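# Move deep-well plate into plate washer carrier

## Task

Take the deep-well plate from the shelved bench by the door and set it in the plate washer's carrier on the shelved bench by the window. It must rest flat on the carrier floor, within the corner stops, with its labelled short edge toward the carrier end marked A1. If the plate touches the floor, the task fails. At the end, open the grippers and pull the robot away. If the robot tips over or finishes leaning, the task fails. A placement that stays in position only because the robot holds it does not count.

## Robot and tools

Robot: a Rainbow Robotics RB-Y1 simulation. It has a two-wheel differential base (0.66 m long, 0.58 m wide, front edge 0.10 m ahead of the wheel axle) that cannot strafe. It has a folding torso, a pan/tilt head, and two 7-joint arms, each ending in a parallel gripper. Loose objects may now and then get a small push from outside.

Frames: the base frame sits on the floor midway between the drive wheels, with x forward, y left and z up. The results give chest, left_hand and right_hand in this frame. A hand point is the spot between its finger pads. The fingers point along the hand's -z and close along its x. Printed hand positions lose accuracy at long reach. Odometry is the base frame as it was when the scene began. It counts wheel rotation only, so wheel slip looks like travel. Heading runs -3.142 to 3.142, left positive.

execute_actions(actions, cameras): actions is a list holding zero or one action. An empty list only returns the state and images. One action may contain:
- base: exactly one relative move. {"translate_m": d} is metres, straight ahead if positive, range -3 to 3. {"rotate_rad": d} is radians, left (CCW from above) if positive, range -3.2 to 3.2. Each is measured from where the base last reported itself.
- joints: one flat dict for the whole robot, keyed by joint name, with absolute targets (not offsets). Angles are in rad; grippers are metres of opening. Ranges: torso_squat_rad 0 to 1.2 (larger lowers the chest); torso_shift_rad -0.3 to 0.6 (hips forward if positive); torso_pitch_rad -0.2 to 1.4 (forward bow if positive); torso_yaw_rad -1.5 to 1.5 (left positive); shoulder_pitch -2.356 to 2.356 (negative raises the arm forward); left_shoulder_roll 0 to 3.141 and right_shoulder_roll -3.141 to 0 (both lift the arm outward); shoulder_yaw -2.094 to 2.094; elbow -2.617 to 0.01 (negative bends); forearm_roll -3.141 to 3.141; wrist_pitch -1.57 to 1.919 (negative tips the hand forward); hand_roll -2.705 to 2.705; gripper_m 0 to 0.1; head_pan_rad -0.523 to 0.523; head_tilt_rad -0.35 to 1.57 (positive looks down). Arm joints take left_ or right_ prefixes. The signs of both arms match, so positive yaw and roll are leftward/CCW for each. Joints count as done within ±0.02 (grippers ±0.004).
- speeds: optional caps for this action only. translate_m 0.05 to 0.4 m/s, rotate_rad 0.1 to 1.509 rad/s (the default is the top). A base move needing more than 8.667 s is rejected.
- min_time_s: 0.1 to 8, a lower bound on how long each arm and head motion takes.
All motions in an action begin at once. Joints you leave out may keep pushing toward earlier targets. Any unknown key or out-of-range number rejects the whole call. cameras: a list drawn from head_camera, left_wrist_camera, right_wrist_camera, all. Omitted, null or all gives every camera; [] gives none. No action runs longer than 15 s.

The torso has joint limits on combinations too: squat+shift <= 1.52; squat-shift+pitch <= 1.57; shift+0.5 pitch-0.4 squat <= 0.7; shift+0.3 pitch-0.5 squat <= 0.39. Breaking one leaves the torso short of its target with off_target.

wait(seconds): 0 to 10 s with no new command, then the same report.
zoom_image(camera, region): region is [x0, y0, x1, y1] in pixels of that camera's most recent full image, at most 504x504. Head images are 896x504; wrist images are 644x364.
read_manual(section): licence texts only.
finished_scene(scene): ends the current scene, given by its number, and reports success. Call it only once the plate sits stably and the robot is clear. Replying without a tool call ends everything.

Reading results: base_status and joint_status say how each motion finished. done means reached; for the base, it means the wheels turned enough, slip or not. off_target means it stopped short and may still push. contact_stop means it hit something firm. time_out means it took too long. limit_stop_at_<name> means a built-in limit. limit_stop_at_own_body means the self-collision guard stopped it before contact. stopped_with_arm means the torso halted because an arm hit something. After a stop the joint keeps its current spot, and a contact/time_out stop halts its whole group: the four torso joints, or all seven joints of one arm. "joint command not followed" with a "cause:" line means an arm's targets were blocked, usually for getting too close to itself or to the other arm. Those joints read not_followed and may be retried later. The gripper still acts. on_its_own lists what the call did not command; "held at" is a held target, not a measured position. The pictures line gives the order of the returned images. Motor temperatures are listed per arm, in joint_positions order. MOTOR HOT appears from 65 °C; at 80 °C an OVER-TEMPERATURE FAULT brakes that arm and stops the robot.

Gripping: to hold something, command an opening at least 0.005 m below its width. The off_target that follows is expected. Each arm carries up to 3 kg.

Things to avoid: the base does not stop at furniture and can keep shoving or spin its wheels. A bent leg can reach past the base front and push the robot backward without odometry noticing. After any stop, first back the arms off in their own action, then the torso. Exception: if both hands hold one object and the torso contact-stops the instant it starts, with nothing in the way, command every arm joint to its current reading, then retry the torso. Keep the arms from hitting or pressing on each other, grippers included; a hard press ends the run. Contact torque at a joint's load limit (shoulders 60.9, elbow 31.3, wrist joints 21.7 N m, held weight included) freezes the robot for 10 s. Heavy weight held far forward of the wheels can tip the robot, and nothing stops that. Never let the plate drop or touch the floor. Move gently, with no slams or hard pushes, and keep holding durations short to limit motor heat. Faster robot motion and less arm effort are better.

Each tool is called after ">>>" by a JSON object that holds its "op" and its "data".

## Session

>>> {"op": "execute_actions", "data": {"actions": [], "cameras": ["head_camera"]}}

Scene clock: 0.00 s.
Motor temperatures (°C, as the motors report them): left_arm=[28 29 29 29 32 29 37] | right_arm=[33 28 27 32 35 36 34]
base_odometry: x=+0.000 y=+0.000 heading=+0.000 (m, m, rad; odometry frame)
base_status: not commanded
joint_positions: torso_squat_rad=+0.350 torso_shift_rad=-0.001 torso_pitch_rad=-0.001 torso_yaw_rad=+0.000 left_shoulder_pitch_rad=+0.007 left_shoulder_roll_rad=+0.034 left_shoulder_yaw_rad=-0.043 left_elbow_rad=-0.166 left_forearm_roll_rad=+0.016 left_wrist_pitch_rad=+0.006 left_hand_roll_rad=-0.030 left_gripper_m=+0.100 right_shoulder_pitch_rad=-0.002 right_shoulder_roll_rad=-0.033 right_shoulder_yaw_rad=-0.028 right_elbow_rad=-0.201 right_forearm_roll_rad=-0.011 right_wrist_pitch_rad=+0.036 right_hand_roll_rad=-0.018 right_gripper_m=+0.099 head_pan_rad=+0.000 head_tilt_rad=+0.401
joint_status: not commanded
chest: x=-0.2290 y=-0.0010 z=+1.2474 quat_wxyz=(+1.000, +0.001, -0.001, +0.000) (m; base frame)
left_hand: x=-0.1535 y=+0.2429 z=+0.5665 quat_wxyz=(+0.997, +0.017, -0.077, -0.029) (m; base frame)
right_hand: x=-0.1370 y=-0.2471 z=+0.5674 quat_wxyz=(+0.996, -0.015, -0.085, -0.027) (m; base frame)
pictures: head_camera
Images, in order (width x height): head_camera 896x504.

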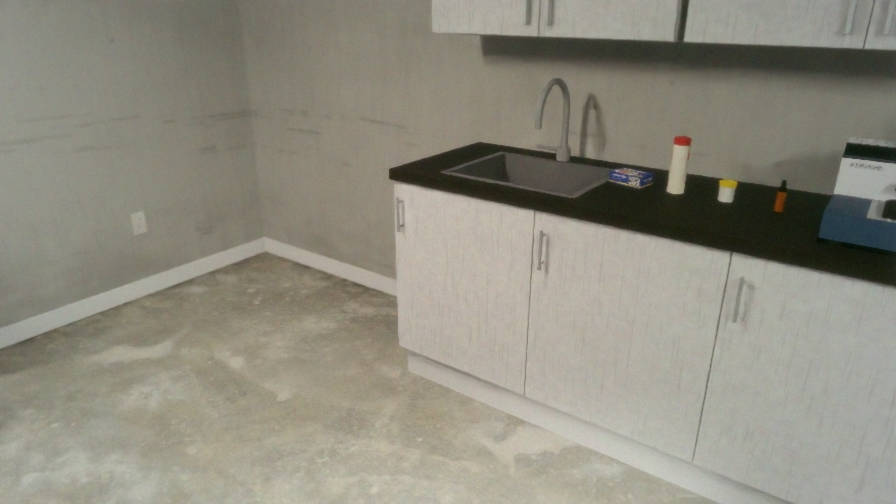

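>>> {"op": "execute_actions", "data": {"actions": [{"base":{"rotate_rad":-0.6},"joints":{"torso_yaw_rad":-1.0,"head_pan_rad":-0.5,"head_tilt_rad":0.3,"right_shoulder_pitch_rad":0.5,"right_shoulder_roll_rad":-0.1,"right_elbow_rad":-0.1}}], "cameras": ["head_camera"]}}

Scene clock: 4.47 s.
Motor temperatures (°C, as the motors report them): left_arm=[28 29 29 29 32 29 37] | right_arm=[33 28 27 32 35 36 34]
base_odometry: x=+0.000 y=+0.000 heading=-0.600 (m, m, rad; odometry frame)
base_status: done
joint_positions: torso_squat_rad=+0.350 torso_shift_rad=-0.001 torso_pitch_rad=-0.001 torso_yaw_rad=-1.000 left_shoulder_pitch_rad=+0.007 left_shoulder_roll_rad=+0.034 left_shoulder_yaw_rad=-0.043 left_elbow_rad=-0.166 left_forearm_roll_rad=+0.016 left_wrist_pitch_rad=+0.006 left_hand_roll_rad=-0.030 left_gripper_m=+0.100 right_shoulder_pitch_rad=+0.500 right_shoulder_roll_rad=-0.100 right_shoulder_yaw_rad=-0.028 right_elbow_rad=-0.100 right_forearm_roll_rad=-0.011 right_wrist_pitch_rad=+0.036 right_hand_roll_rad=-0.018 right_gripper_m=+0.099 head_pan_rad=-0.500 head_tilt_rad=+0.300
joint_status: all done
chest: x=-0.2289 y=-0.0010 z=+1.2474 quat_wxyz=(+0.878, +0.001, +0.000, -0.479) (m; base frame)
left_hand: x=+0.0166 y=+0.0686 z=+0.5665 quat_wxyz=(+0.861, -0.022, -0.075, -0.503) (m; base frame)
right_hand: x=-0.6307 y=+0.1217 z=+0.6343 quat_wxyz=(+0.806, +0.048, +0.206, -0.553) (m; base frame)
pictures: head_camera
Images, in order (width x height): head_camera 896x504.

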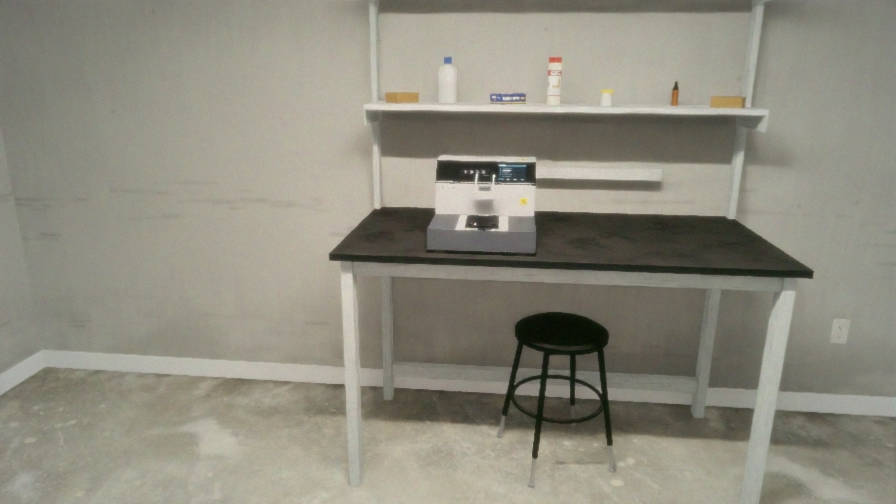

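>>> {"op": "zoom_image", "data": {"camera": "head_camera", "region": [420, 190, 550, 260]}}

>>> {"op": "execute_actions", "data": {"actions": [{"base":{"rotate_rad":1.6},"joints":{"torso_yaw_rad":0,"head_pan_rad":0}}], "cameras": ["head_camera"]}}

Region (420, 190, 550, 260) of head_camera's 896x504 image, scaled by 3.877, with more detail than that image has; it fills the top 271 rows of this view, and the rest is white.

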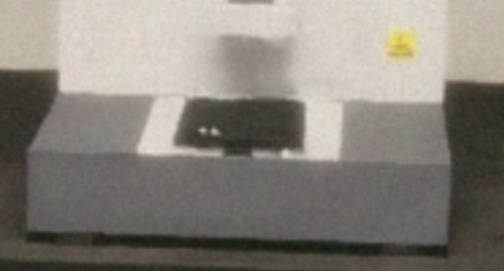

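Scene clock: 13.10 s.
Motor temperatures (°C, as the motors report them): left_arm=[28 29 29 29 32 29 37] | right_arm=[33 28 27 32 35 36 34]
base_odometry: x=+0.000 y=+0.000 heading=+1.000 (m, m, rad; odometry frame)
base_status: done
joint_positions: torso_squat_rad=+0.350 torso_shift_rad=-0.001 torso_pitch_rad=-0.001 torso_yaw_rad=+0.000 left_shoulder_pitch_rad=+0.007 left_shoulder_roll_rad=+0.034 left_shoulder_yaw_rad=-0.043 left_elbow_rad=-0.166 left_forearm_roll_rad=+0.016 left_wrist_pitch_rad=+0.006 left_hand_roll_rad=-0.030 left_gripper_m=+0.100 right_shoulder_pitch_rad=+0.500 right_shoulder_roll_rad=-0.100 right_shoulder_yaw_rad=-0.028 right_elbow_rad=-0.100 right_forearm_roll_rad=-0.011 right_wrist_pitch_rad=+0.036 right_hand_roll_rad=-0.018 right_gripper_m=+0.099 head_pan_rad=+0.000 head_tilt_rad=+0.300
joint_status: all done
chest: x=-0.2290 y=-0.0010 z=+1.2474 quat_wxyz=(+1.000, +0.001, -0.001, +0.000) (m; base frame)
left_hand: x=-0.1537 y=+0.2430 z=+0.5665 quat_wxyz=(+0.997, +0.017, -0.077, -0.028) (m; base frame)
right_hand: x=-0.5478 y=-0.2731 z=+0.6336 quat_wxyz=(+0.972, -0.057, +0.203, -0.099) (m; base frame)
pictures: head_camera
Images, in order (width x height): head_camera 896x504.

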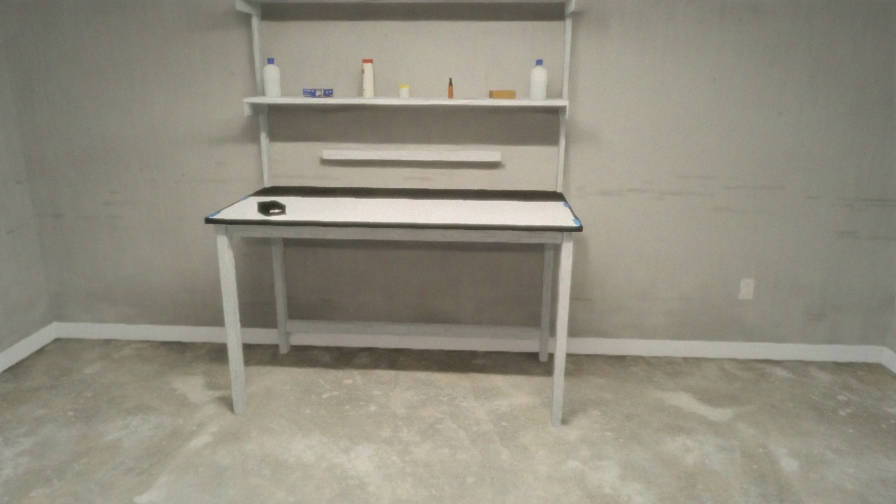

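>>> {"op": "execute_actions", "data": {"actions": [{"base":{"rotate_rad":0.213},"joints":{"head_tilt_rad":0.65,"head_pan_rad":0.2,"torso_squat_rad":0.2,"torso_shift_rad":0.2}}], "cameras": []}}

>>> {"op": "execute_actions", "data": {"actions": [{"base":{"translate_m":1.65}}], "cameras": ["head_camera"]}}

Scene clock: 18.97 s.
Motor temperatures (°C, as the motors report them): left_arm=[28 29 29 29 32 29 37] | right_arm=[33 28 27 32 35 36 34]
base_odometry: x=+0.000 y=+0.000 heading=+1.213 (m, m, rad; odometry frame)
base_status: done
joint_positions: torso_squat_rad=+0.200 torso_shift_rad=+0.200 torso_pitch_rad=-0.001 torso_yaw_rad=+0.000 left_shoulder_pitch_rad=+0.007 left_shoulder_roll_rad=+0.034 left_shoulder_yaw_rad=-0.043 left_elbow_rad=-0.166 left_forearm_roll_rad=+0.016 left_wrist_pitch_rad=+0.006 left_hand_roll_rad=-0.030 left_gripper_m=+0.100 right_shoulder_pitch_rad=+0.500 right_shoulder_roll_rad=-0.100 right_shoulder_yaw_rad=-0.028 right_elbow_rad=-0.100 right_forearm_roll_rad=-0.011 right_wrist_pitch_rad=+0.036 right_hand_roll_rad=-0.018 right_gripper_m=+0.099 head_pan_rad=+0.200 head_tilt_rad=+0.650
joint_status: all done
chest: x=-0.0921 y=-0.0010 z=+1.2623 quat_wxyz=(+1.000, +0.001, -0.001, +0.000) (m; base frame)
left_hand: x=-0.0168 y=+0.2430 z=+0.5814 quat_wxyz=(+0.997, +0.017, -0.077, -0.028) (m; base frame)
right_hand: x=-0.4110 y=-0.2731 z=+0.6486 quat_wxyz=(+0.972, -0.057, +0.203, -0.099) (m; base frame)
pictures: none
No camera images: the call's "cameras" was empty. Leave "cameras" out to get every camera's image.

Scene clock: 24.43 s.
Motor temperatures (°C, as the motors report them): left_arm=[28 29 29 29 32 29 37] | right_arm=[33 28 27 32 35 36 34]
base_odometry: x=+0.578 y=+1.545 heading=+1.213 (m, m, rad; odometry frame)
base_status: done
joint_positions: torso_squat_rad=+0.200 torso_shift_rad=+0.200 torso_pitch_rad=-0.001 torso_yaw_rad=+0.000 left_shoulder_pitch_rad=+0.007 left_shoulder_roll_rad=+0.034 left_shoulder_yaw_rad=-0.043 left_elbow_rad=-0.166 left_forearm_roll_rad=+0.016 left_wrist_pitch_rad=+0.006 left_hand_roll_rad=-0.030 left_gripper_m=+0.100 right_shoulder_pitch_rad=+0.500 right_shoulder_roll_rad=-0.100 right_shoulder_yaw_rad=-0.028 right_elbow_rad=-0.100 right_forearm_roll_rad=-0.011 right_wrist_pitch_rad=+0.036 right_hand_roll_rad=-0.018 right_gripper_m=+0.099 head_pan_rad=+0.200 head_tilt_rad=+0.650
joint_status: not commanded
chest: x=-0.0921 y=-0.0010 z=+1.2623 quat_wxyz=(+1.000, +0.001, -0.001, +0.000) (m; base frame)
left_hand: x=-0.0168 y=+0.2430 z=+0.5814 quat_wxyz=(+0.997, +0.017, -0.077, -0.028) (m; base frame)
right_hand: x=-0.4109 y=-0.2731 z=+0.6485 quat_wxyz=(+0.972, -0.057, +0.203, -0.099) (m; base frame)
pictures: head_camera
Images, in order (width x height): head_camera 896x504.

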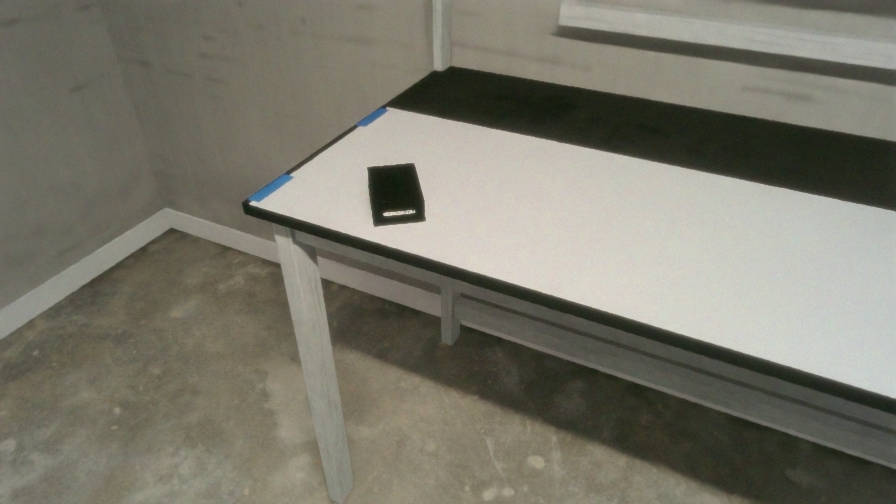

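>>> {"op": "execute_actions", "data": {"actions": [{"joints":{"head_tilt_rad":0.9,"head_pan_rad":0.3,"torso_squat_rad":0.45,"torso_yaw_rad":0.18,"left_shoulder_pitch_rad":-1.125,"left_shoulder_roll_rad":0.193,"left_shoulder_yaw_rad":0.314,"left_elbow_rad":-0.8,"left_forearm_roll_rad":0,"left_wrist_pitch_rad":1.9,"left_hand_roll_rad":1.787}}], "cameras": []}}

>>> {"op": "execute_actions", "data": {"actions": [{"base":{"translate_m":0.53}}], "cameras": ["head_camera","left_wrist_camera"]}}

Scene clock: 31.17 s.
Motor temperatures (°C, as the motors report them): left_arm=[28 29 29 29 32 29 37] | right_arm=[33 28 27 32 35 36 34]
base_odometry: x=+0.578 y=+1.545 heading=+1.213 (m, m, rad; odometry frame)
base_status: not commanded
joint_positions: torso_squat_rad=+0.450 torso_shift_rad=+0.200 torso_pitch_rad=-0.001 torso_yaw_rad=+0.180 left_shoulder_pitch_rad=-1.125 left_shoulder_roll_rad=+0.193 left_shoulder_yaw_rad=+0.314 left_elbow_rad=-0.800 left_forearm_roll_rad=+0.000 left_wrist_pitch_rad=+1.900 left_hand_roll_rad=+1.787 left_gripper_m=+0.100 right_shoulder_pitch_rad=+0.500 right_shoulder_roll_rad=-0.100 right_shoulder_yaw_rad=-0.028 right_elbow_rad=-0.100 right_forearm_roll_rad=-0.011 right_wrist_pitch_rad=+0.036 right_hand_roll_rad=-0.018 right_gripper_m=+0.099 head_pan_rad=+0.300 head_tilt_rad=+0.900
joint_status: all done
chest: x=-0.1032 y=-0.0010 z=+1.2077 quat_wxyz=(+0.996, +0.001, -0.001, +0.090) (m; base frame)
left_hand: x=+0.3619 y=+0.3073 z=+1.0143 quat_wxyz=(+0.554, +0.000, -0.001, +0.832) (m; base frame)
right_hand: x=-0.3680 y=-0.3258 z=+0.5939 quat_wxyz=(+0.977, -0.075, +0.197, -0.011) (m; base frame)
pictures: none
No camera images: the call's "cameras" was empty. Leave "cameras" out to get every camera's image.

Scene clock: 33.77 s.
Motor temperatures (°C, as the motors report them): left_arm=[28 29 29 29 32 29 37] | right_arm=[33 28 27 32 35 36 34]
base_odometry: x=+0.764 y=+2.042 heading=+1.213 (m, m, rad; odometry frame)
base_status: done
joint_positions: torso_squat_rad=+0.450 torso_shift_rad=+0.200 torso_pitch_rad=-0.001 torso_yaw_rad=+0.180 left_shoulder_pitch_rad=-1.125 left_shoulder_roll_rad=+0.193 left_shoulder_yaw_rad=+0.314 left_elbow_rad=-0.800 left_forearm_roll_rad=+0.000 left_wrist_pitch_rad=+1.900 left_hand_roll_rad=+1.787 left_gripper_m=+0.100 right_shoulder_pitch_rad=+0.500 right_shoulder_roll_rad=-0.100 right_shoulder_yaw_rad=-0.028 right_elbow_rad=-0.100 right_forearm_roll_rad=-0.011 right_wrist_pitch_rad=+0.036 right_hand_roll_rad=-0.018 right_gripper_m=+0.099 head_pan_rad=+0.300 head_tilt_rad=+0.900
joint_status: not commanded
chest: x=-0.1031 y=-0.0010 z=+1.2077 quat_wxyz=(+0.996, +0.001, -0.001, +0.090) (m; base frame)
left_hand: x=+0.3619 y=+0.3073 z=+1.0142 quat_wxyz=(+0.554, +0.000, -0.001, +0.832) (m; base frame)
right_hand: x=-0.3680 y=-0.3258 z=+0.5939 quat_wxyz=(+0.977, -0.075, +0.197, -0.011) (m; base frame)
pictures: head_camera, left_wrist_camera
Images, in order (width x height): head_camera 896x504, left_wrist_camera 644x364.

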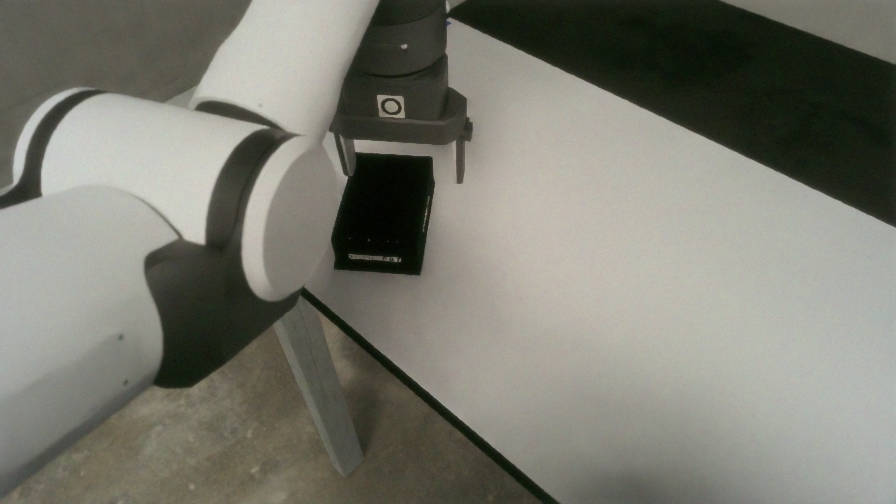

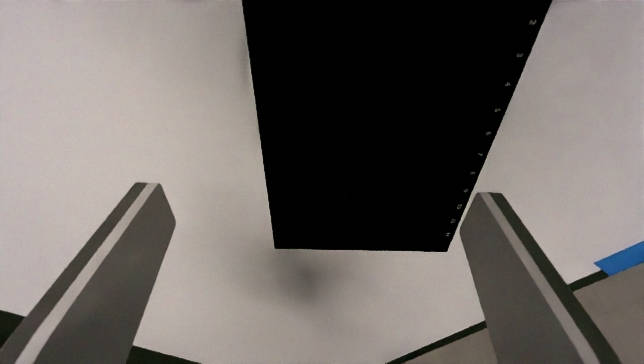

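>>> {"op": "execute_actions", "data": {"actions": [{"joints":{"torso_yaw_rad":0.202,"left_hand_roll_rad":1.765,"torso_squat_rad":0.5}}], "cameras": []}}

>>> {"op": "execute_actions", "data": {"actions": [{"joints":{"torso_squat_rad":0.6}}], "cameras": ["head_camera","left_wrist_camera"]}}

Scene clock: 39.83 s.
Motor temperatures (°C, as the motors report them): left_arm=[29 29 29 29 32 29 37] | right_arm=[33 28 27 32 35 36 34]
base_odometry: x=+0.764 y=+2.042 heading=+1.213 (m, m, rad; odometry frame)
base_status: not commanded
joint_positions: torso_squat_rad=+0.500 torso_shift_rad=+0.200 torso_pitch_rad=-0.001 torso_yaw_rad=+0.202 left_shoulder_pitch_rad=-1.125 left_shoulder_roll_rad=+0.193 left_shoulder_yaw_rad=+0.314 left_elbow_rad=-0.800 left_forearm_roll_rad=+0.000 left_wrist_pitch_rad=+1.900 left_hand_roll_rad=+1.765 left_gripper_m=+0.100 right_shoulder_pitch_rad=+0.500 right_shoulder_roll_rad=-0.100 right_shoulder_yaw_rad=-0.028 right_elbow_rad=-0.100 right_forearm_roll_rad=-0.011 right_wrist_pitch_rad=+0.036 right_hand_roll_rad=-0.018 right_gripper_m=+0.099 head_pan_rad=+0.300 head_tilt_rad=+0.900
joint_status: all done
chest: x=-0.1064 y=-0.0010 z=+1.1920 quat_wxyz=(+0.995, +0.001, -0.001, +0.101) (m; base frame)
left_hand: x=+0.3517 y=+0.3174 z=+0.9986 quat_wxyz=(+0.554, +0.000, -0.001, +0.832) (m; base frame)
right_hand: x=-0.3639 y=-0.3315 z=+0.5781 quat_wxyz=(+0.978, -0.077, +0.196, -0.001) (m; base frame)
pictures: none
No camera images: the call's "cameras" was empty. Leave "cameras" out to get every camera's image.

Scene clock: 40.93 s.
Motor temperatures (°C, as the motors report them): left_arm=[29 29 29 29 32 29 37] | right_arm=[33 28 27 32 35 36 34]
base_odometry: x=+0.764 y=+2.042 heading=+1.213 (m, m, rad; odometry frame)
base_status: not commanded
joint_positions: torso_squat_rad=+0.600 torso_shift_rad=+0.200 torso_pitch_rad=-0.001 torso_yaw_rad=+0.202 left_shoulder_pitch_rad=-1.125 left_shoulder_roll_rad=+0.193 left_shoulder_yaw_rad=+0.314 left_elbow_rad=-0.800 left_forearm_roll_rad=+0.000 left_wrist_pitch_rad=+1.900 left_hand_roll_rad=+1.765 left_gripper_m=+0.100 right_shoulder_pitch_rad=+0.500 right_shoulder_roll_rad=-0.100 right_shoulder_yaw_rad=-0.028 right_elbow_rad=-0.100 right_forearm_roll_rad=-0.011 right_wrist_pitch_rad=+0.036 right_hand_roll_rad=-0.018 right_gripper_m=+0.099 head_pan_rad=+0.300 head_tilt_rad=+0.900
joint_status: all done
chest: x=-0.1137 y=-0.0009 z=+1.1562 quat_wxyz=(+0.995, +0.001, -0.001, +0.101) (m; base frame)
left_hand: x=+0.3445 y=+0.3175 z=+0.9628 quat_wxyz=(+0.554, +0.000, -0.001, +0.832) (m; base frame)
right_hand: x=-0.3712 y=-0.3315 z=+0.5423 quat_wxyz=(+0.978, -0.077, +0.196, -0.001) (m; base frame)
pictures: head_camera, left_wrist_camera
Images, in order (width x height): head_camera 896x504, left_wrist_camera 644x364.

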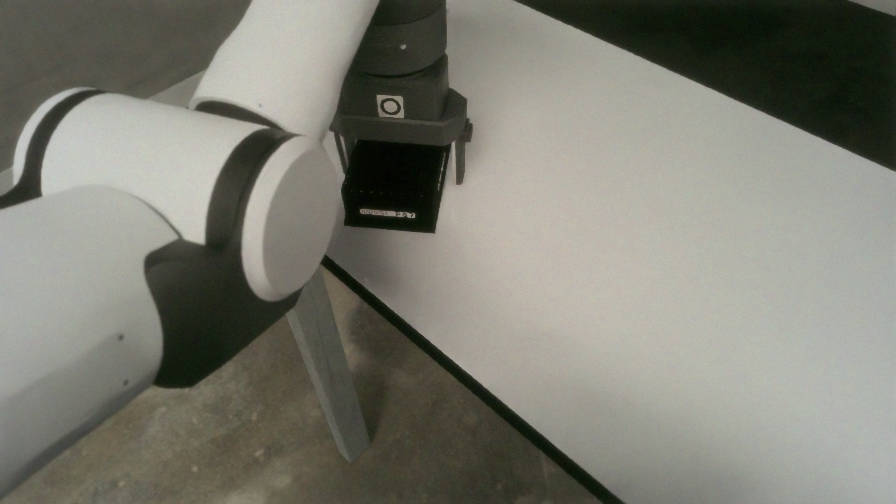

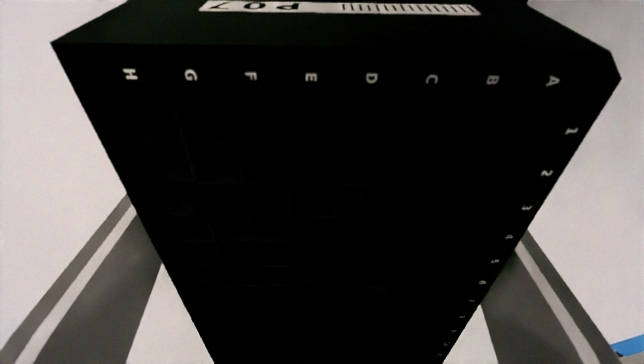

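>>> {"op": "execute_actions", "data": {"actions": [{"joints":{"torso_shift_rad":0.165,"torso_yaw_rad":0.194,"left_hand_roll_rad":1.773,"torso_squat_rad":0.61}}], "cameras": ["left_wrist_camera"]}}

>>> {"op": "execute_actions", "data": {"actions": [{"joints":{"left_gripper_m":0.07}}], "cameras": ["left_wrist_camera"]}}

Scene clock: 43.60 s.
Motor temperatures (°C, as the motors report them): left_arm=[29 29 29 29 32 29 37] | right_arm=[33 28 27 32 35 36 34]
base_odometry: x=+0.764 y=+2.042 heading=+1.213 (m, m, rad; odometry frame)
base_status: not commanded
joint_positions: torso_squat_rad=+0.610 torso_shift_rad=+0.165 torso_pitch_rad=-0.001 torso_yaw_rad=+0.194 left_shoulder_pitch_rad=-1.125 left_shoulder_roll_rad=+0.193 left_shoulder_yaw_rad=+0.314 left_elbow_rad=-0.800 left_forearm_roll_rad=+0.000 left_wrist_pitch_rad=+1.900 left_hand_roll_rad=+1.773 left_gripper_m=+0.100 right_shoulder_pitch_rad=+0.500 right_shoulder_roll_rad=-0.100 right_shoulder_yaw_rad=-0.028 right_elbow_rad=-0.100 right_forearm_roll_rad=-0.011 right_wrist_pitch_rad=+0.036 right_hand_roll_rad=-0.018 right_gripper_m=+0.099 head_pan_rad=+0.300 head_tilt_rad=+0.900
joint_status: all done
chest: x=-0.1342 y=-0.0009 z=+1.1559 quat_wxyz=(+0.995, +0.001, -0.001, +0.097) (m; base frame)
left_hand: x=+0.3264 y=+0.3138 z=+0.9625 quat_wxyz=(+0.554, +0.000, -0.001, +0.832) (m; base frame)
right_hand: x=-0.3943 y=-0.3294 z=+0.5420 quat_wxyz=(+0.978, -0.076, +0.197, -0.004) (m; base frame)
pictures: left_wrist_camera
Images, in order (width x height): left_wrist_camera 644x364.

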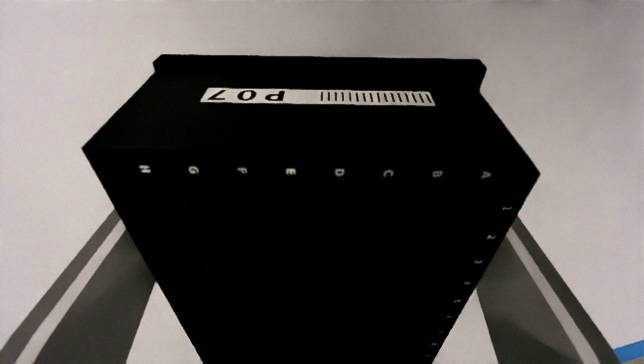

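Scene clock: 44.37 s.
Motor temperatures (°C, as the motors report them): left_arm=[29 29 29 29 32 29 37] | right_arm=[33 28 27 32 35 36 34]
base_odometry: x=+0.764 y=+2.042 heading=+1.213 (m, m, rad; odometry frame)
base_status: not commanded
joint_positions: torso_squat_rad=+0.610 torso_shift_rad=+0.165 torso_pitch_rad=-0.001 torso_yaw_rad=+0.194 left_shoulder_pitch_rad=-1.125 left_shoulder_roll_rad=+0.193 left_shoulder_yaw_rad=+0.314 left_elbow_rad=-0.800 left_forearm_roll_rad=+0.000 left_wrist_pitch_rad=+1.900 left_hand_roll_rad=+1.773 left_gripper_m=+0.082 right_shoulder_pitch_rad=+0.500 right_shoulder_roll_rad=-0.100 right_shoulder_yaw_rad=-0.028 right_elbow_rad=-0.100 right_forearm_roll_rad=-0.011 right_wrist_pitch_rad=+0.036 right_hand_roll_rad=-0.018 right_gripper_m=+0.099 head_pan_rad=+0.300 head_tilt_rad=+0.900
joint_status: left_gripper_m off_target (ended at +0.082, target +0.070)
chest: x=-0.1342 y=-0.0009 z=+1.1559 quat_wxyz=(+0.995, +0.001, -0.001, +0.097) (m; base frame)
left_hand: x=+0.3264 y=+0.3138 z=+0.9625 quat_wxyz=(+0.554, +0.000, -0.001, +0.832) (m; base frame)
right_hand: x=-0.3943 y=-0.3294 z=+0.5420 quat_wxyz=(+0.978, -0.076, +0.197, -0.004) (m; base frame)
pictures: left_wrist_camera
Images, in order (width x height): left_wrist_camera 644x364.

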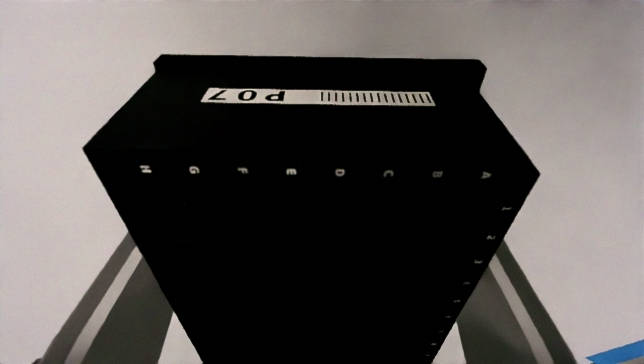

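>>> {"op": "execute_actions", "data": {"actions": [{"joints":{"torso_squat_rad":0.45}}], "cameras": []}}

>>> {"op": "execute_actions", "data": {"actions": [{"base":{"translate_m":-0.4},"joints":{"torso_squat_rad":0.2,"torso_shift_rad":0.2,"torso_yaw_rad":0.3,"head_pan_rad":-0.3,"head_tilt_rad":0.5}}], "cameras": []}}

>>> {"op": "execute_actions", "data": {"actions": [{"base":{"rotate_rad":2.9},"joints":{"left_shoulder_pitch_rad":-1.316,"left_shoulder_roll_rad":0.257,"left_shoulder_yaw_rad":0.337,"left_elbow_rad":-0.6,"left_hand_roll_rad":1.4},"min_time_s":2}], "cameras": []}}

>>> {"op": "execute_actions", "data": {"actions": [{"base":{"translate_m":2.8}}], "cameras": ["head_camera"]}}

Scene clock: 50.17 s.
Motor temperatures (°C, as the motors report them): left_arm=[29 29 29 29 32 29 37] | right_arm=[33 28 27 32 35 36 34]
base_odometry: x=+0.764 y=+2.042 heading=+1.213 (m, m, rad; odometry frame)
base_status: not commanded
joint_positions: torso_squat_rad=+0.450 torso_shift_rad=+0.165 torso_pitch_rad=-0.001 torso_yaw_rad=+0.194 left_shoulder_pitch_rad=-1.125 left_shoulder_roll_rad=+0.193 left_shoulder_yaw_rad=+0.314 left_elbow_rad=-0.800 left_forearm_roll_rad=+0.000 left_wrist_pitch_rad=+1.900 left_hand_roll_rad=+1.773 left_gripper_m=+0.082 right_shoulder_pitch_rad=+0.500 right_shoulder_roll_rad=-0.100 right_shoulder_yaw_rad=-0.028 right_elbow_rad=-0.100 right_forearm_roll_rad=-0.011 right_wrist_pitch_rad=+0.036 right_hand_roll_rad=-0.018 right_gripper_m=+0.099 head_pan_rad=+0.300 head_tilt_rad=+0.900
joint_status: all done
chest: x=-0.1248 y=-0.0010 z=+1.2117 quat_wxyz=(+0.995, +0.001, -0.001, +0.097) (m; base frame)
left_hand: x=+0.3358 y=+0.3138 z=+1.0181 quat_wxyz=(+0.554, +0.000, -0.001, +0.832) (m; base frame)
right_hand: x=-0.3851 y=-0.3295 z=+0.5979 quat_wxyz=(+0.978, -0.076, +0.197, -0.004) (m; base frame)
pictures: none
No camera images: the call's "cameras" was empty. Leave "cameras" out to get every camera's image.

Scene clock: 52.73 s.
Motor temperatures (°C, as the motors report them): left_arm=[29 29 29 29 32 29 37] | right_arm=[33 28 27 32 35 36 34]
base_odometry: x=+0.623 y=+1.667 heading=+1.213 (m, m, rad; odometry frame)
base_status: done
joint_positions: torso_squat_rad=+0.200 torso_shift_rad=+0.200 torso_pitch_rad=-0.001 torso_yaw_rad=+0.300 left_shoulder_pitch_rad=-1.125 left_shoulder_roll_rad=+0.193 left_shoulder_yaw_rad=+0.314 left_elbow_rad=-0.800 left_forearm_roll_rad=+0.000 left_wrist_pitch_rad=+1.900 left_hand_roll_rad=+1.773 left_gripper_m=+0.082 right_shoulder_pitch_rad=+0.500 right_shoulder_roll_rad=-0.100 right_shoulder_yaw_rad=-0.028 right_elbow_rad=-0.100 right_forearm_roll_rad=-0.011 right_wrist_pitch_rad=+0.036 right_hand_roll_rad=-0.018 right_gripper_m=+0.099 head_pan_rad=-0.300 head_tilt_rad=+0.500
joint_status: all done
chest: x=-0.0921 y=-0.0010 z=+1.2623 quat_wxyz=(+0.989, +0.001, -0.001, +0.149) (m; base frame)
left_hand: x=+0.3326 y=+0.3607 z=+1.0688 quat_wxyz=(+0.509, +0.000, -0.001, +0.861) (m; base frame)
right_hand: x=-0.3160 y=-0.3553 z=+0.6485 quat_wxyz=(+0.976, -0.086, +0.192, +0.047) (m; base frame)
pictures: none
No camera images: the call's "cameras" was empty. Leave "cameras" out to get every camera's image.

Scene clock: 57.90 s.
Motor temperatures (°C, as the motors report them): left_arm=[30 29 29 29 32 29 37] | right_arm=[33 28 27 32 35 36 34]
base_odometry: x=+0.623 y=+1.667 heading=-2.170 (m, m, rad; odometry frame)
base_status: done
joint_positions: torso_squat_rad=+0.200 torso_shift_rad=+0.200 torso_pitch_rad=-0.001 torso_yaw_rad=+0.300 left_shoulder_pitch_rad=-1.315 left_shoulder_roll_rad=+0.257 left_shoulder_yaw_rad=+0.337 left_elbow_rad=-0.600 left_forearm_roll_rad=+0.000 left_wrist_pitch_rad=+1.900 left_hand_roll_rad=+1.400 left_gripper_m=+0.082 right_shoulder_pitch_rad=+0.500 right_shoulder_roll_rad=-0.100 right_shoulder_yaw_rad=-0.028 right_elbow_rad=-0.100 right_forearm_roll_rad=-0.011 right_wrist_pitch_rad=+0.036 right_hand_roll_rad=-0.018 right_gripper_m=+0.099 head_pan_rad=-0.300 head_tilt_rad=+0.500
joint_status: all done
chest: x=-0.0921 y=-0.0010 z=+1.2623 quat_wxyz=(+0.989, +0.001, -0.001, +0.149) (m; base frame)
left_hand: x=+0.3460 y=+0.3648 z=+1.1222 quat_wxyz=(+0.660, +0.000, -0.001, +0.751) (m; base frame)
right_hand: x=-0.3160 y=-0.3553 z=+0.6485 quat_wxyz=(+0.976, -0.086, +0.192, +0.047) (m; base frame)
pictures: none
No camera images: the call's "cameras" was empty. Leave "cameras" out to get every camera's image.

Scene clock: 66.37 s.
Motor temperatures (°C, as the motors report them): left_arm=[30 29 29 29 32 29 37] | right_arm=[33 28 27 32 35 36 34]
base_odometry: x=-0.956 y=-0.645 heading=-2.170 (m, m, rad; odometry frame)
base_status: done
joint_positions: torso_squat_rad=+0.200 torso_shift_rad=+0.200 torso_pitch_rad=-0.001 torso_yaw_rad=+0.300 left_shoulder_pitch_rad=-1.316 left_shoulder_roll_rad=+0.257 left_shoulder_yaw_rad=+0.337 left_elbow_rad=-0.600 left_forearm_roll_rad=+0.000 left_wrist_pitch_rad=+1.900 left_hand_roll_rad=+1.400 left_gripper_m=+0.082 right_shoulder_pitch_rad=+0.500 right_shoulder_roll_rad=-0.100 right_shoulder_yaw_rad=-0.028 right_elbow_rad=-0.100 right_forearm_roll_rad=-0.011 right_wrist_pitch_rad=+0.036 right_hand_roll_rad=-0.018 right_gripper_m=+0.099 head_pan_rad=-0.300 head_tilt_rad=+0.500
joint_status: not commanded
chest: x=-0.0921 y=-0.0010 z=+1.2623 quat_wxyz=(+0.989, +0.001, -0.001, +0.149) (m; base frame)
left_hand: x=+0.3461 y=+0.3648 z=+1.1222 quat_wxyz=(+0.660, +0.000, -0.001, +0.751) (m; base frame)
right_hand: x=-0.3160 y=-0.3553 z=+0.6485 quat_wxyz=(+0.976, -0.086, +0.192, +0.047) (m; base frame)
pictures: head_camera
Images, in order (width x height): head_camera 896x504.

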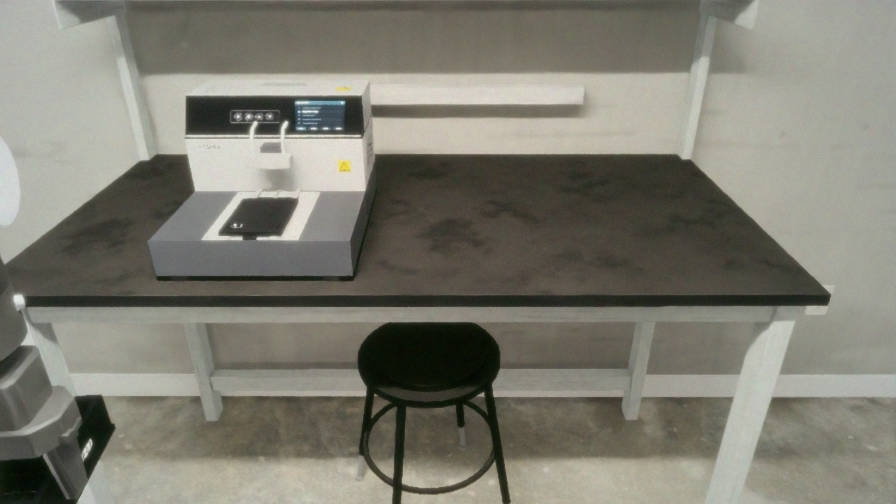

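>>> {"op": "execute_actions", "data": {"actions": [{"joints":{"torso_yaw_rad":0.4,"torso_squat_rad":0.25,"torso_shift_rad":0.35,"left_hand_roll_rad":1.171,"head_pan_rad":0.2,"head_tilt_rad":0.9},"base":{"translate_m":0.625},"speeds":{"translate_m":0.25}}], "cameras": ["left_wrist_camera","head_camera"]}}

Scene clock: 73.77 s.
Motor temperatures (°C, as the motors report them): left_arm=[30 29 29 29 32 29 37] | right_arm=[33 28 27 32 35 36 34]
base_odometry: x=-1.309 y=-1.161 heading=-2.171 (m, m, rad; odometry frame)
base_status: done
joint_positions: torso_squat_rad=+0.250 torso_shift_rad=+0.350 torso_pitch_rad=-0.001 torso_yaw_rad=+0.400 left_shoulder_pitch_rad=-1.316 left_shoulder_roll_rad=+0.257 left_shoulder_yaw_rad=+0.337 left_elbow_rad=-0.600 left_forearm_roll_rad=+0.000 left_wrist_pitch_rad=+1.900 left_hand_roll_rad=+1.171 left_gripper_m=+0.082 right_shoulder_pitch_rad=+0.500 right_shoulder_roll_rad=-0.100 right_shoulder_yaw_rad=-0.028 right_elbow_rad=-0.100 right_forearm_roll_rad=-0.011 right_wrist_pitch_rad=+0.036 right_hand_roll_rad=-0.018 right_gripper_m=+0.099 head_pan_rad=+0.200 head_tilt_rad=+0.900
joint_status: all done
chest: x=+0.0042 y=-0.0010 z=+1.2270 quat_wxyz=(+0.980, +0.001, -0.001, +0.199) (m; base frame)
left_hand: x=+0.4037 y=+0.4067 z=+1.0870 quat_wxyz=(+0.707, +0.000, -0.001, +0.707) (m; base frame)
right_hand: x=-0.1832 y=-0.3759 z=+0.6133 quat_wxyz=(+0.973, -0.096, +0.188, +0.096) (m; base frame)
pictures: head_camera, left_wrist_camera
Images, in order (width x height): head_camera 896x504, left_wrist_camera 644x364.

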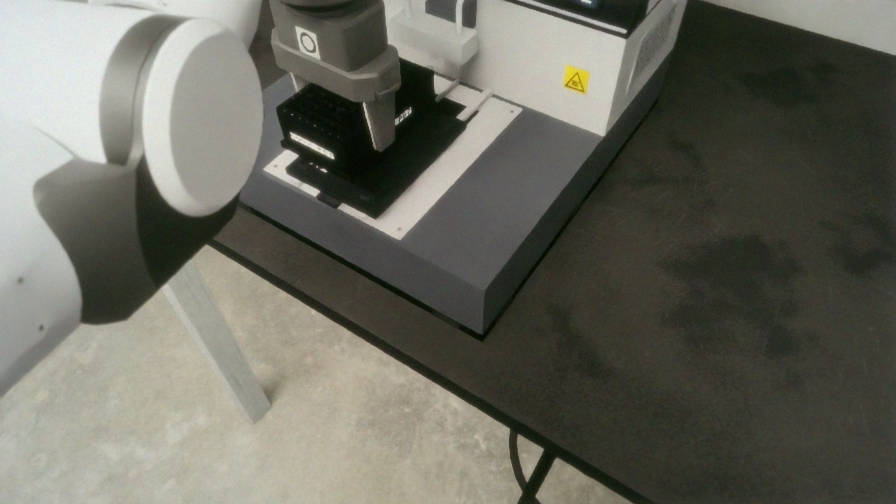

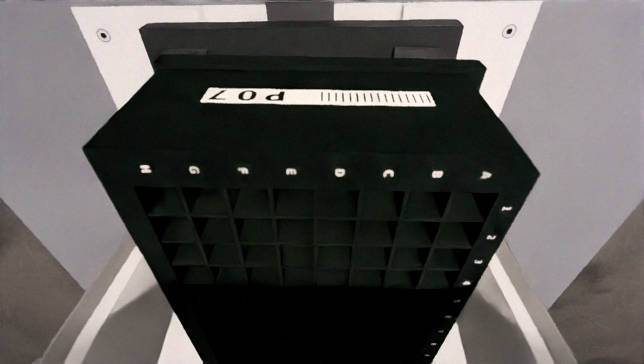

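>>> {"op": "execute_actions", "data": {"actions": [{"joints":{"torso_yaw_rad":0.383,"torso_squat_rad":0.32,"torso_shift_rad":0.375,"left_hand_roll_rad":1.218}}], "cameras": ["left_wrist_camera"]}}

Scene clock: 76.67 s.
Motor temperatures (°C, as the motors report them): left_arm=[30 29 29 29 32 29 37] | right_arm=[33 28 27 32 35 36 34]
base_odometry: x=-1.309 y=-1.161 heading=-2.171 (m, m, rad; odometry frame)
base_status: not commanded
joint_positions: torso_squat_rad=+0.320 torso_shift_rad=+0.375 torso_pitch_rad=-0.001 torso_yaw_rad=+0.383 left_shoulder_pitch_rad=-1.316 left_shoulder_roll_rad=+0.257 left_shoulder_yaw_rad=+0.337 left_elbow_rad=-0.600 left_forearm_roll_rad=+0.000 left_wrist_pitch_rad=+1.900 left_hand_roll_rad=+1.218 left_gripper_m=+0.082 right_shoulder_pitch_rad=+0.500 right_shoulder_roll_rad=-0.100 right_shoulder_yaw_rad=-0.028 right_elbow_rad=-0.100 right_forearm_roll_rad=-0.011 right_wrist_pitch_rad=+0.036 right_hand_roll_rad=-0.018 right_gripper_m=+0.099 head_pan_rad=+0.200 head_tilt_rad=+0.900
joint_status: all done
chest: x=+0.0150 y=-0.0009 z=+1.2082 quat_wxyz=(+0.982, +0.001, -0.001, +0.190) (m; base frame)
left_hand: x=+0.4214 y=+0.3999 z=+1.0682 quat_wxyz=(+0.697, +0.000, -0.001, +0.717) (m; base frame)
right_hand: x=-0.1786 y=-0.3727 z=+0.5944 quat_wxyz=(+0.974, -0.094, +0.188, +0.088) (m; base frame)
pictures: left_wrist_camera
Images, in order (width x height): left_wrist_camera 644x364.

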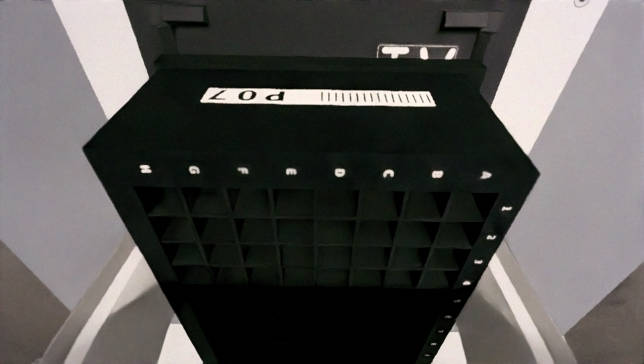

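>>> {"op": "execute_actions", "data": {"actions": [{"joints":{"torso_yaw_rad":0.388,"torso_squat_rad":0.35,"left_hand_roll_rad":1.213}}], "cameras": ["left_wrist_camera"]}}

Scene clock: 80.77 s.
Motor temperatures (°C, as the motors report them): left_arm=[30 29 29 29 32 29 37] | right_arm=[33 28 27 32 35 36 34]
base_odometry: x=-1.309 y=-1.161 heading=-2.171 (m, m, rad; odometry frame)
base_status: not commanded
joint_positions: torso_squat_rad=+0.350 torso_shift_rad=+0.375 torso_pitch_rad=-0.001 torso_yaw_rad=+0.388 left_shoulder_pitch_rad=-1.316 left_shoulder_roll_rad=+0.257 left_shoulder_yaw_rad=+0.337 left_elbow_rad=-0.600 left_forearm_roll_rad=+0.000 left_wrist_pitch_rad=+1.900 left_hand_roll_rad=+1.213 left_gripper_m=+0.082 right_shoulder_pitch_rad=+0.500 right_shoulder_roll_rad=-0.100 right_shoulder_yaw_rad=-0.028 right_elbow_rad=-0.100 right_forearm_roll_rad=-0.011 right_wrist_pitch_rad=+0.036 right_hand_roll_rad=-0.018 right_gripper_m=+0.099 head_pan_rad=+0.200 head_tilt_rad=+0.900
joint_status: all done
chest: x=+0.0124 y=-0.0009 z=+1.2018 quat_wxyz=(+0.981, +0.001, -0.001, +0.193) (m; base frame)
left_hand: x=+0.4168 y=+0.4019 z=+1.0619 quat_wxyz=(+0.697, +0.000, -0.001, +0.717) (m; base frame)
right_hand: x=-0.1794 y=-0.3736 z=+0.5880 quat_wxyz=(+0.973, -0.095, +0.188, +0.090) (m; base frame)
pictures: left_wrist_camera
Images, in order (width x height): left_wrist_camera 644x364.

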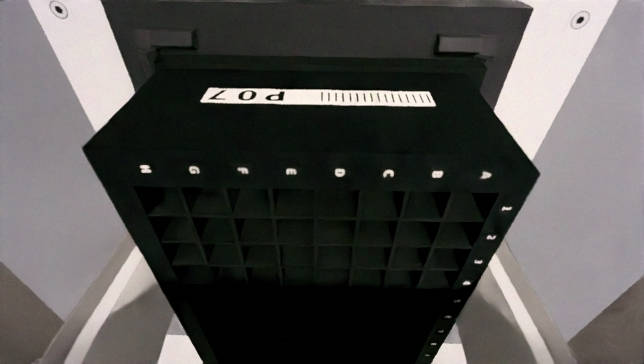

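>>> {"op": "execute_actions", "data": {"actions": [{"joints":{"torso_yaw_rad":0.386,"torso_squat_rad":0.355,"torso_shift_rad":0.381,"left_hand_roll_rad":1.21}}], "cameras": []}}

>>> {"op": "execute_actions", "data": {"actions": [{"joints":{"torso_squat_rad":0.385,"torso_shift_rad":0.383}}], "cameras": ["left_wrist_camera"]}}

Scene clock: 83.60 s.
Motor temperatures (°C, as the motors report them): left_arm=[30 29 29 29 32 29 37] | right_arm=[33 28 27 32 35 36 34]
base_odometry: x=-1.309 y=-1.161 heading=-2.170 (m, m, rad; odometry frame)
base_status: not commanded
joint_positions: torso_squat_rad=+0.355 torso_shift_rad=+0.381 torso_pitch_rad=-0.002 torso_yaw_rad=+0.386 left_shoulder_pitch_rad=-1.316 left_shoulder_roll_rad=+0.257 left_shoulder_yaw_rad=+0.337 left_elbow_rad=-0.600 left_forearm_roll_rad=+0.000 left_wrist_pitch_rad=+1.901 left_hand_roll_rad=+1.210 left_gripper_m=+0.082 right_shoulder_pitch_rad=+0.500 right_shoulder_roll_rad=-0.100 right_shoulder_yaw_rad=-0.028 right_elbow_rad=-0.100 right_forearm_roll_rad=-0.011 right_wrist_pitch_rad=+0.036 right_hand_roll_rad=-0.018 right_gripper_m=+0.099 head_pan_rad=+0.200 head_tilt_rad=+0.900
joint_status: all done
chest: x=+0.0153 y=-0.0010 z=+1.1993 quat_wxyz=(+0.981, +0.001, -0.001, +0.192) (m; base frame)
left_hand: x=+0.4202 y=+0.4013 z=+1.0597 quat_wxyz=(+0.698, +0.001, -0.001, +0.716) (m; base frame)
right_hand: x=-0.1768 y=-0.3732 z=+0.5853 quat_wxyz=(+0.974, -0.095, +0.188, +0.089) (m; base frame)
pictures: none
No camera images: the call's "cameras" was empty. Leave "cameras" out to get every camera's image.

Scene clock: 84.33 s.
Motor temperatures (°C, as the motors report them): left_arm=[30 29 29 29 32 30 37] | right_arm=[33 28 27 32 35 36 34]
base_odometry: x=-1.309 y=-1.161 heading=-2.171 (m, m, rad; odometry frame)
base_status: not commanded
joint_positions: torso_squat_rad=+0.385 torso_shift_rad=+0.382 torso_pitch_rad=-0.003 torso_yaw_rad=+0.386 left_shoulder_pitch_rad=-1.321 left_shoulder_roll_rad=+0.259 left_shoulder_yaw_rad=+0.337 left_elbow_rad=-0.603 left_forearm_roll_rad=+0.000 left_wrist_pitch_rad=+1.901 left_hand_roll_rad=+1.210 left_gripper_m=+0.082 right_shoulder_pitch_rad=+0.500 right_shoulder_roll_rad=-0.100 right_shoulder_yaw_rad=-0.028 right_elbow_rad=-0.100 right_forearm_roll_rad=-0.011 right_wrist_pitch_rad=+0.036 right_hand_roll_rad=-0.018 right_gripper_m=+0.099 head_pan_rad=+0.200 head_tilt_rad=+0.900
joint_status: all done
chest: x=+0.0129 y=-0.0014 z=+1.1918 quat_wxyz=(+0.981, +0.001, -0.002, +0.192) (m; base frame)
left_hand: x=+0.4197 y=+0.4015 z=+1.0568 quat_wxyz=(+0.698, -0.001, -0.006, +0.716) (m; base frame)
right_hand: x=-0.1784 y=-0.3731 z=+0.5773 quat_wxyz=(+0.974, -0.094, +0.187, +0.089) (m; base frame)
pictures: left_wrist_camera
Images, in order (width x height): left_wrist_camera 644x364.

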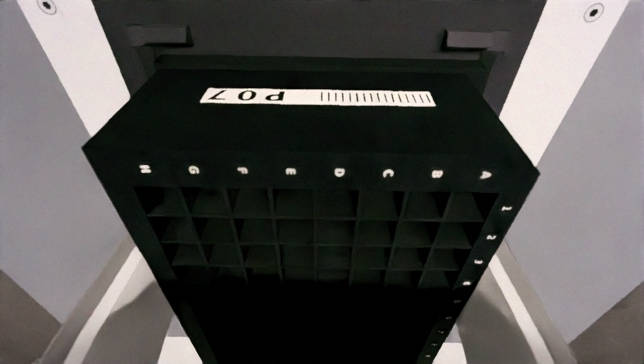

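>>> {"op": "execute_actions", "data": {"actions": [{"joints":{"left_gripper_m":0.1}}], "cameras": ["left_wrist_camera"]}}

>>> {"op": "execute_actions", "data": {"actions": [{"joints":{"torso_squat_rad":0.05,"torso_shift_rad":0.34}}], "cameras": []}}

>>> {"op": "execute_actions", "data": {"actions": [{"base":{"translate_m":-0.24},"joints":{"left_wrist_pitch_rad":1.5}}], "cameras": ["left_wrist_camera"]}}

>>> {"op": "zoom_image", "data": {"camera": "left_wrist_camera", "region": [140, 100, 400, 290]}}

Scene clock: 88.13 s.
Motor temperatures (°C, as the motors report them): left_arm=[30 29 29 29 32 30 37] | right_arm=[33 28 27 32 35 36 34]
base_odometry: x=-1.309 y=-1.161 heading=-2.171 (m, m, rad; odometry frame)
base_status: not commanded
joint_positions: torso_squat_rad=+0.385 torso_shift_rad=+0.383 torso_pitch_rad=-0.001 torso_yaw_rad=+0.386 left_shoulder_pitch_rad=-1.316 left_shoulder_roll_rad=+0.257 left_shoulder_yaw_rad=+0.337 left_elbow_rad=-0.600 left_forearm_roll_rad=+0.000 left_wrist_pitch_rad=+1.900 left_hand_roll_rad=+1.210 left_gripper_m=+0.100 right_shoulder_pitch_rad=+0.500 right_shoulder_roll_rad=-0.100 right_shoulder_yaw_rad=-0.028 right_elbow_rad=-0.100 right_forearm_roll_rad=-0.011 right_wrist_pitch_rad=+0.036 right_hand_roll_rad=-0.018 right_gripper_m=+0.099 head_pan_rad=+0.200 head_tilt_rad=+0.900
joint_status: all done
chest: x=+0.0140 y=-0.0009 z=+1.1917 quat_wxyz=(+0.981, +0.001, -0.001, +0.192) (m; base frame)
left_hand: x=+0.4193 y=+0.4013 z=+1.0522 quat_wxyz=(+0.698, +0.000, -0.001, +0.716) (m; base frame)
right_hand: x=-0.1784 y=-0.3732 z=+0.5779 quat_wxyz=(+0.973, -0.095, +0.188, +0.089) (m; base frame)
pictures: left_wrist_camera
Images, in order (width x height): left_wrist_camera 644x364.

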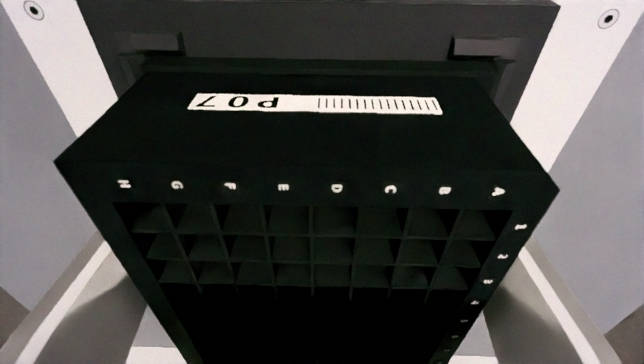

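Scene clock: 90.03 s.
Motor temperatures (°C, as the motors report them): left_arm=[30 29 29 29 32 30 37] | right_arm=[33 28 27 32 35 36 34]
base_odometry: x=-1.309 y=-1.161 heading=-2.171 (m, m, rad; odometry frame)
base_status: not commanded
joint_positions: torso_squat_rad=+0.050 torso_shift_rad=+0.340 torso_pitch_rad=-0.001 torso_yaw_rad=+0.386 left_shoulder_pitch_rad=-1.316 left_shoulder_roll_rad=+0.257 left_shoulder_yaw_rad=+0.337 left_elbow_rad=-0.600 left_forearm_roll_rad=+0.000 left_wrist_pitch_rad=+1.900 left_hand_roll_rad=+1.210 left_gripper_m=+0.100 right_shoulder_pitch_rad=+0.500 right_shoulder_roll_rad=-0.100 right_shoulder_yaw_rad=-0.028 right_elbow_rad=-0.100 right_forearm_roll_rad=-0.011 right_wrist_pitch_rad=+0.036 right_hand_roll_rad=-0.018 right_gripper_m=+0.099 head_pan_rad=+0.200 head_tilt_rad=+0.900
joint_status: all done
chest: x=+0.0047 y=-0.0010 z=+1.2490 quat_wxyz=(+0.981, +0.001, -0.001, +0.192) (m; base frame)
left_hand: x=+0.4100 y=+0.4012 z=+1.1094 quat_wxyz=(+0.698, +0.000, -0.001, +0.716) (m; base frame)
right_hand: x=-0.1878 y=-0.3733 z=+0.6352 quat_wxyz=(+0.973, -0.095, +0.188, +0.089) (m; base frame)
pictures: none
No camera images: the call's "cameras" was empty. Leave "cameras" out to get every camera's image.

Scene clock: 92.17 s.
Motor temperatures (°C, as the motors report them): left_arm=[30 29 29 29 32 30 37] | right_arm=[33 28 27 32 35 36 34]
base_odometry: x=-1.174 y=-0.963 heading=-2.171 (m, m, rad; odometry frame)
base_status: done
joint_positions: torso_squat_rad=+0.050 torso_shift_rad=+0.340 torso_pitch_rad=-0.001 torso_yaw_rad=+0.386 left_shoulder_pitch_rad=-1.316 left_shoulder_roll_rad=+0.257 left_shoulder_yaw_rad=+0.337 left_elbow_rad=-0.600 left_forearm_roll_rad=+0.000 left_wrist_pitch_rad=+1.500 left_hand_roll_rad=+1.210 left_gripper_m=+0.100 right_shoulder_pitch_rad=+0.500 right_shoulder_roll_rad=-0.100 right_shoulder_yaw_rad=-0.028 right_elbow_rad=-0.100 right_forearm_roll_rad=-0.011 right_wrist_pitch_rad=+0.036 right_hand_roll_rad=-0.018 right_gripper_m=+0.099 head_pan_rad=+0.200 head_tilt_rad=+0.900
joint_status: all done
chest: x=+0.0047 y=-0.0010 z=+1.2490 quat_wxyz=(+0.981, +0.001, -0.001, +0.192) (m; base frame)
left_hand: x=+0.4931 y=+0.4348 z=+1.1277 quat_wxyz=(+0.684, -0.079, -0.183, +0.701) (m; base frame)
right_hand: x=-0.1878 y=-0.3733 z=+0.6352 quat_wxyz=(+0.973, -0.095, +0.188, +0.089) (m; base frame)
pictures: left_wrist_camera
Images, in order (width x height): left_wrist_camera 644x364.

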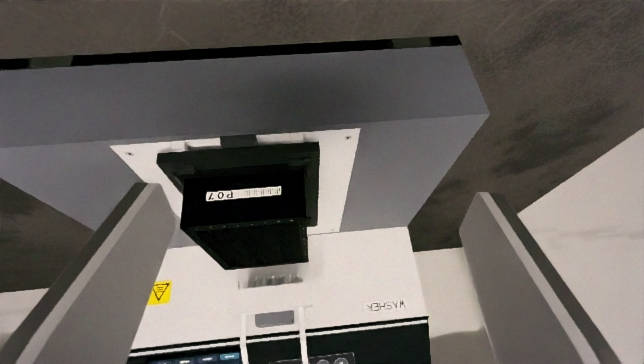

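Region (140, 100, 400, 290) of left_wrist_camera's 644x364 image, scaled by 1.938, with more detail than that image has; it fills the top 368 rows of this view, and the rest is white.

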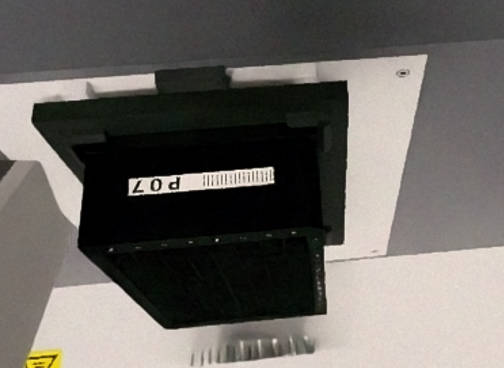

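>>> {"op": "finished_scene", "data": {"scene": 2}}

The scene is finished: the task was done.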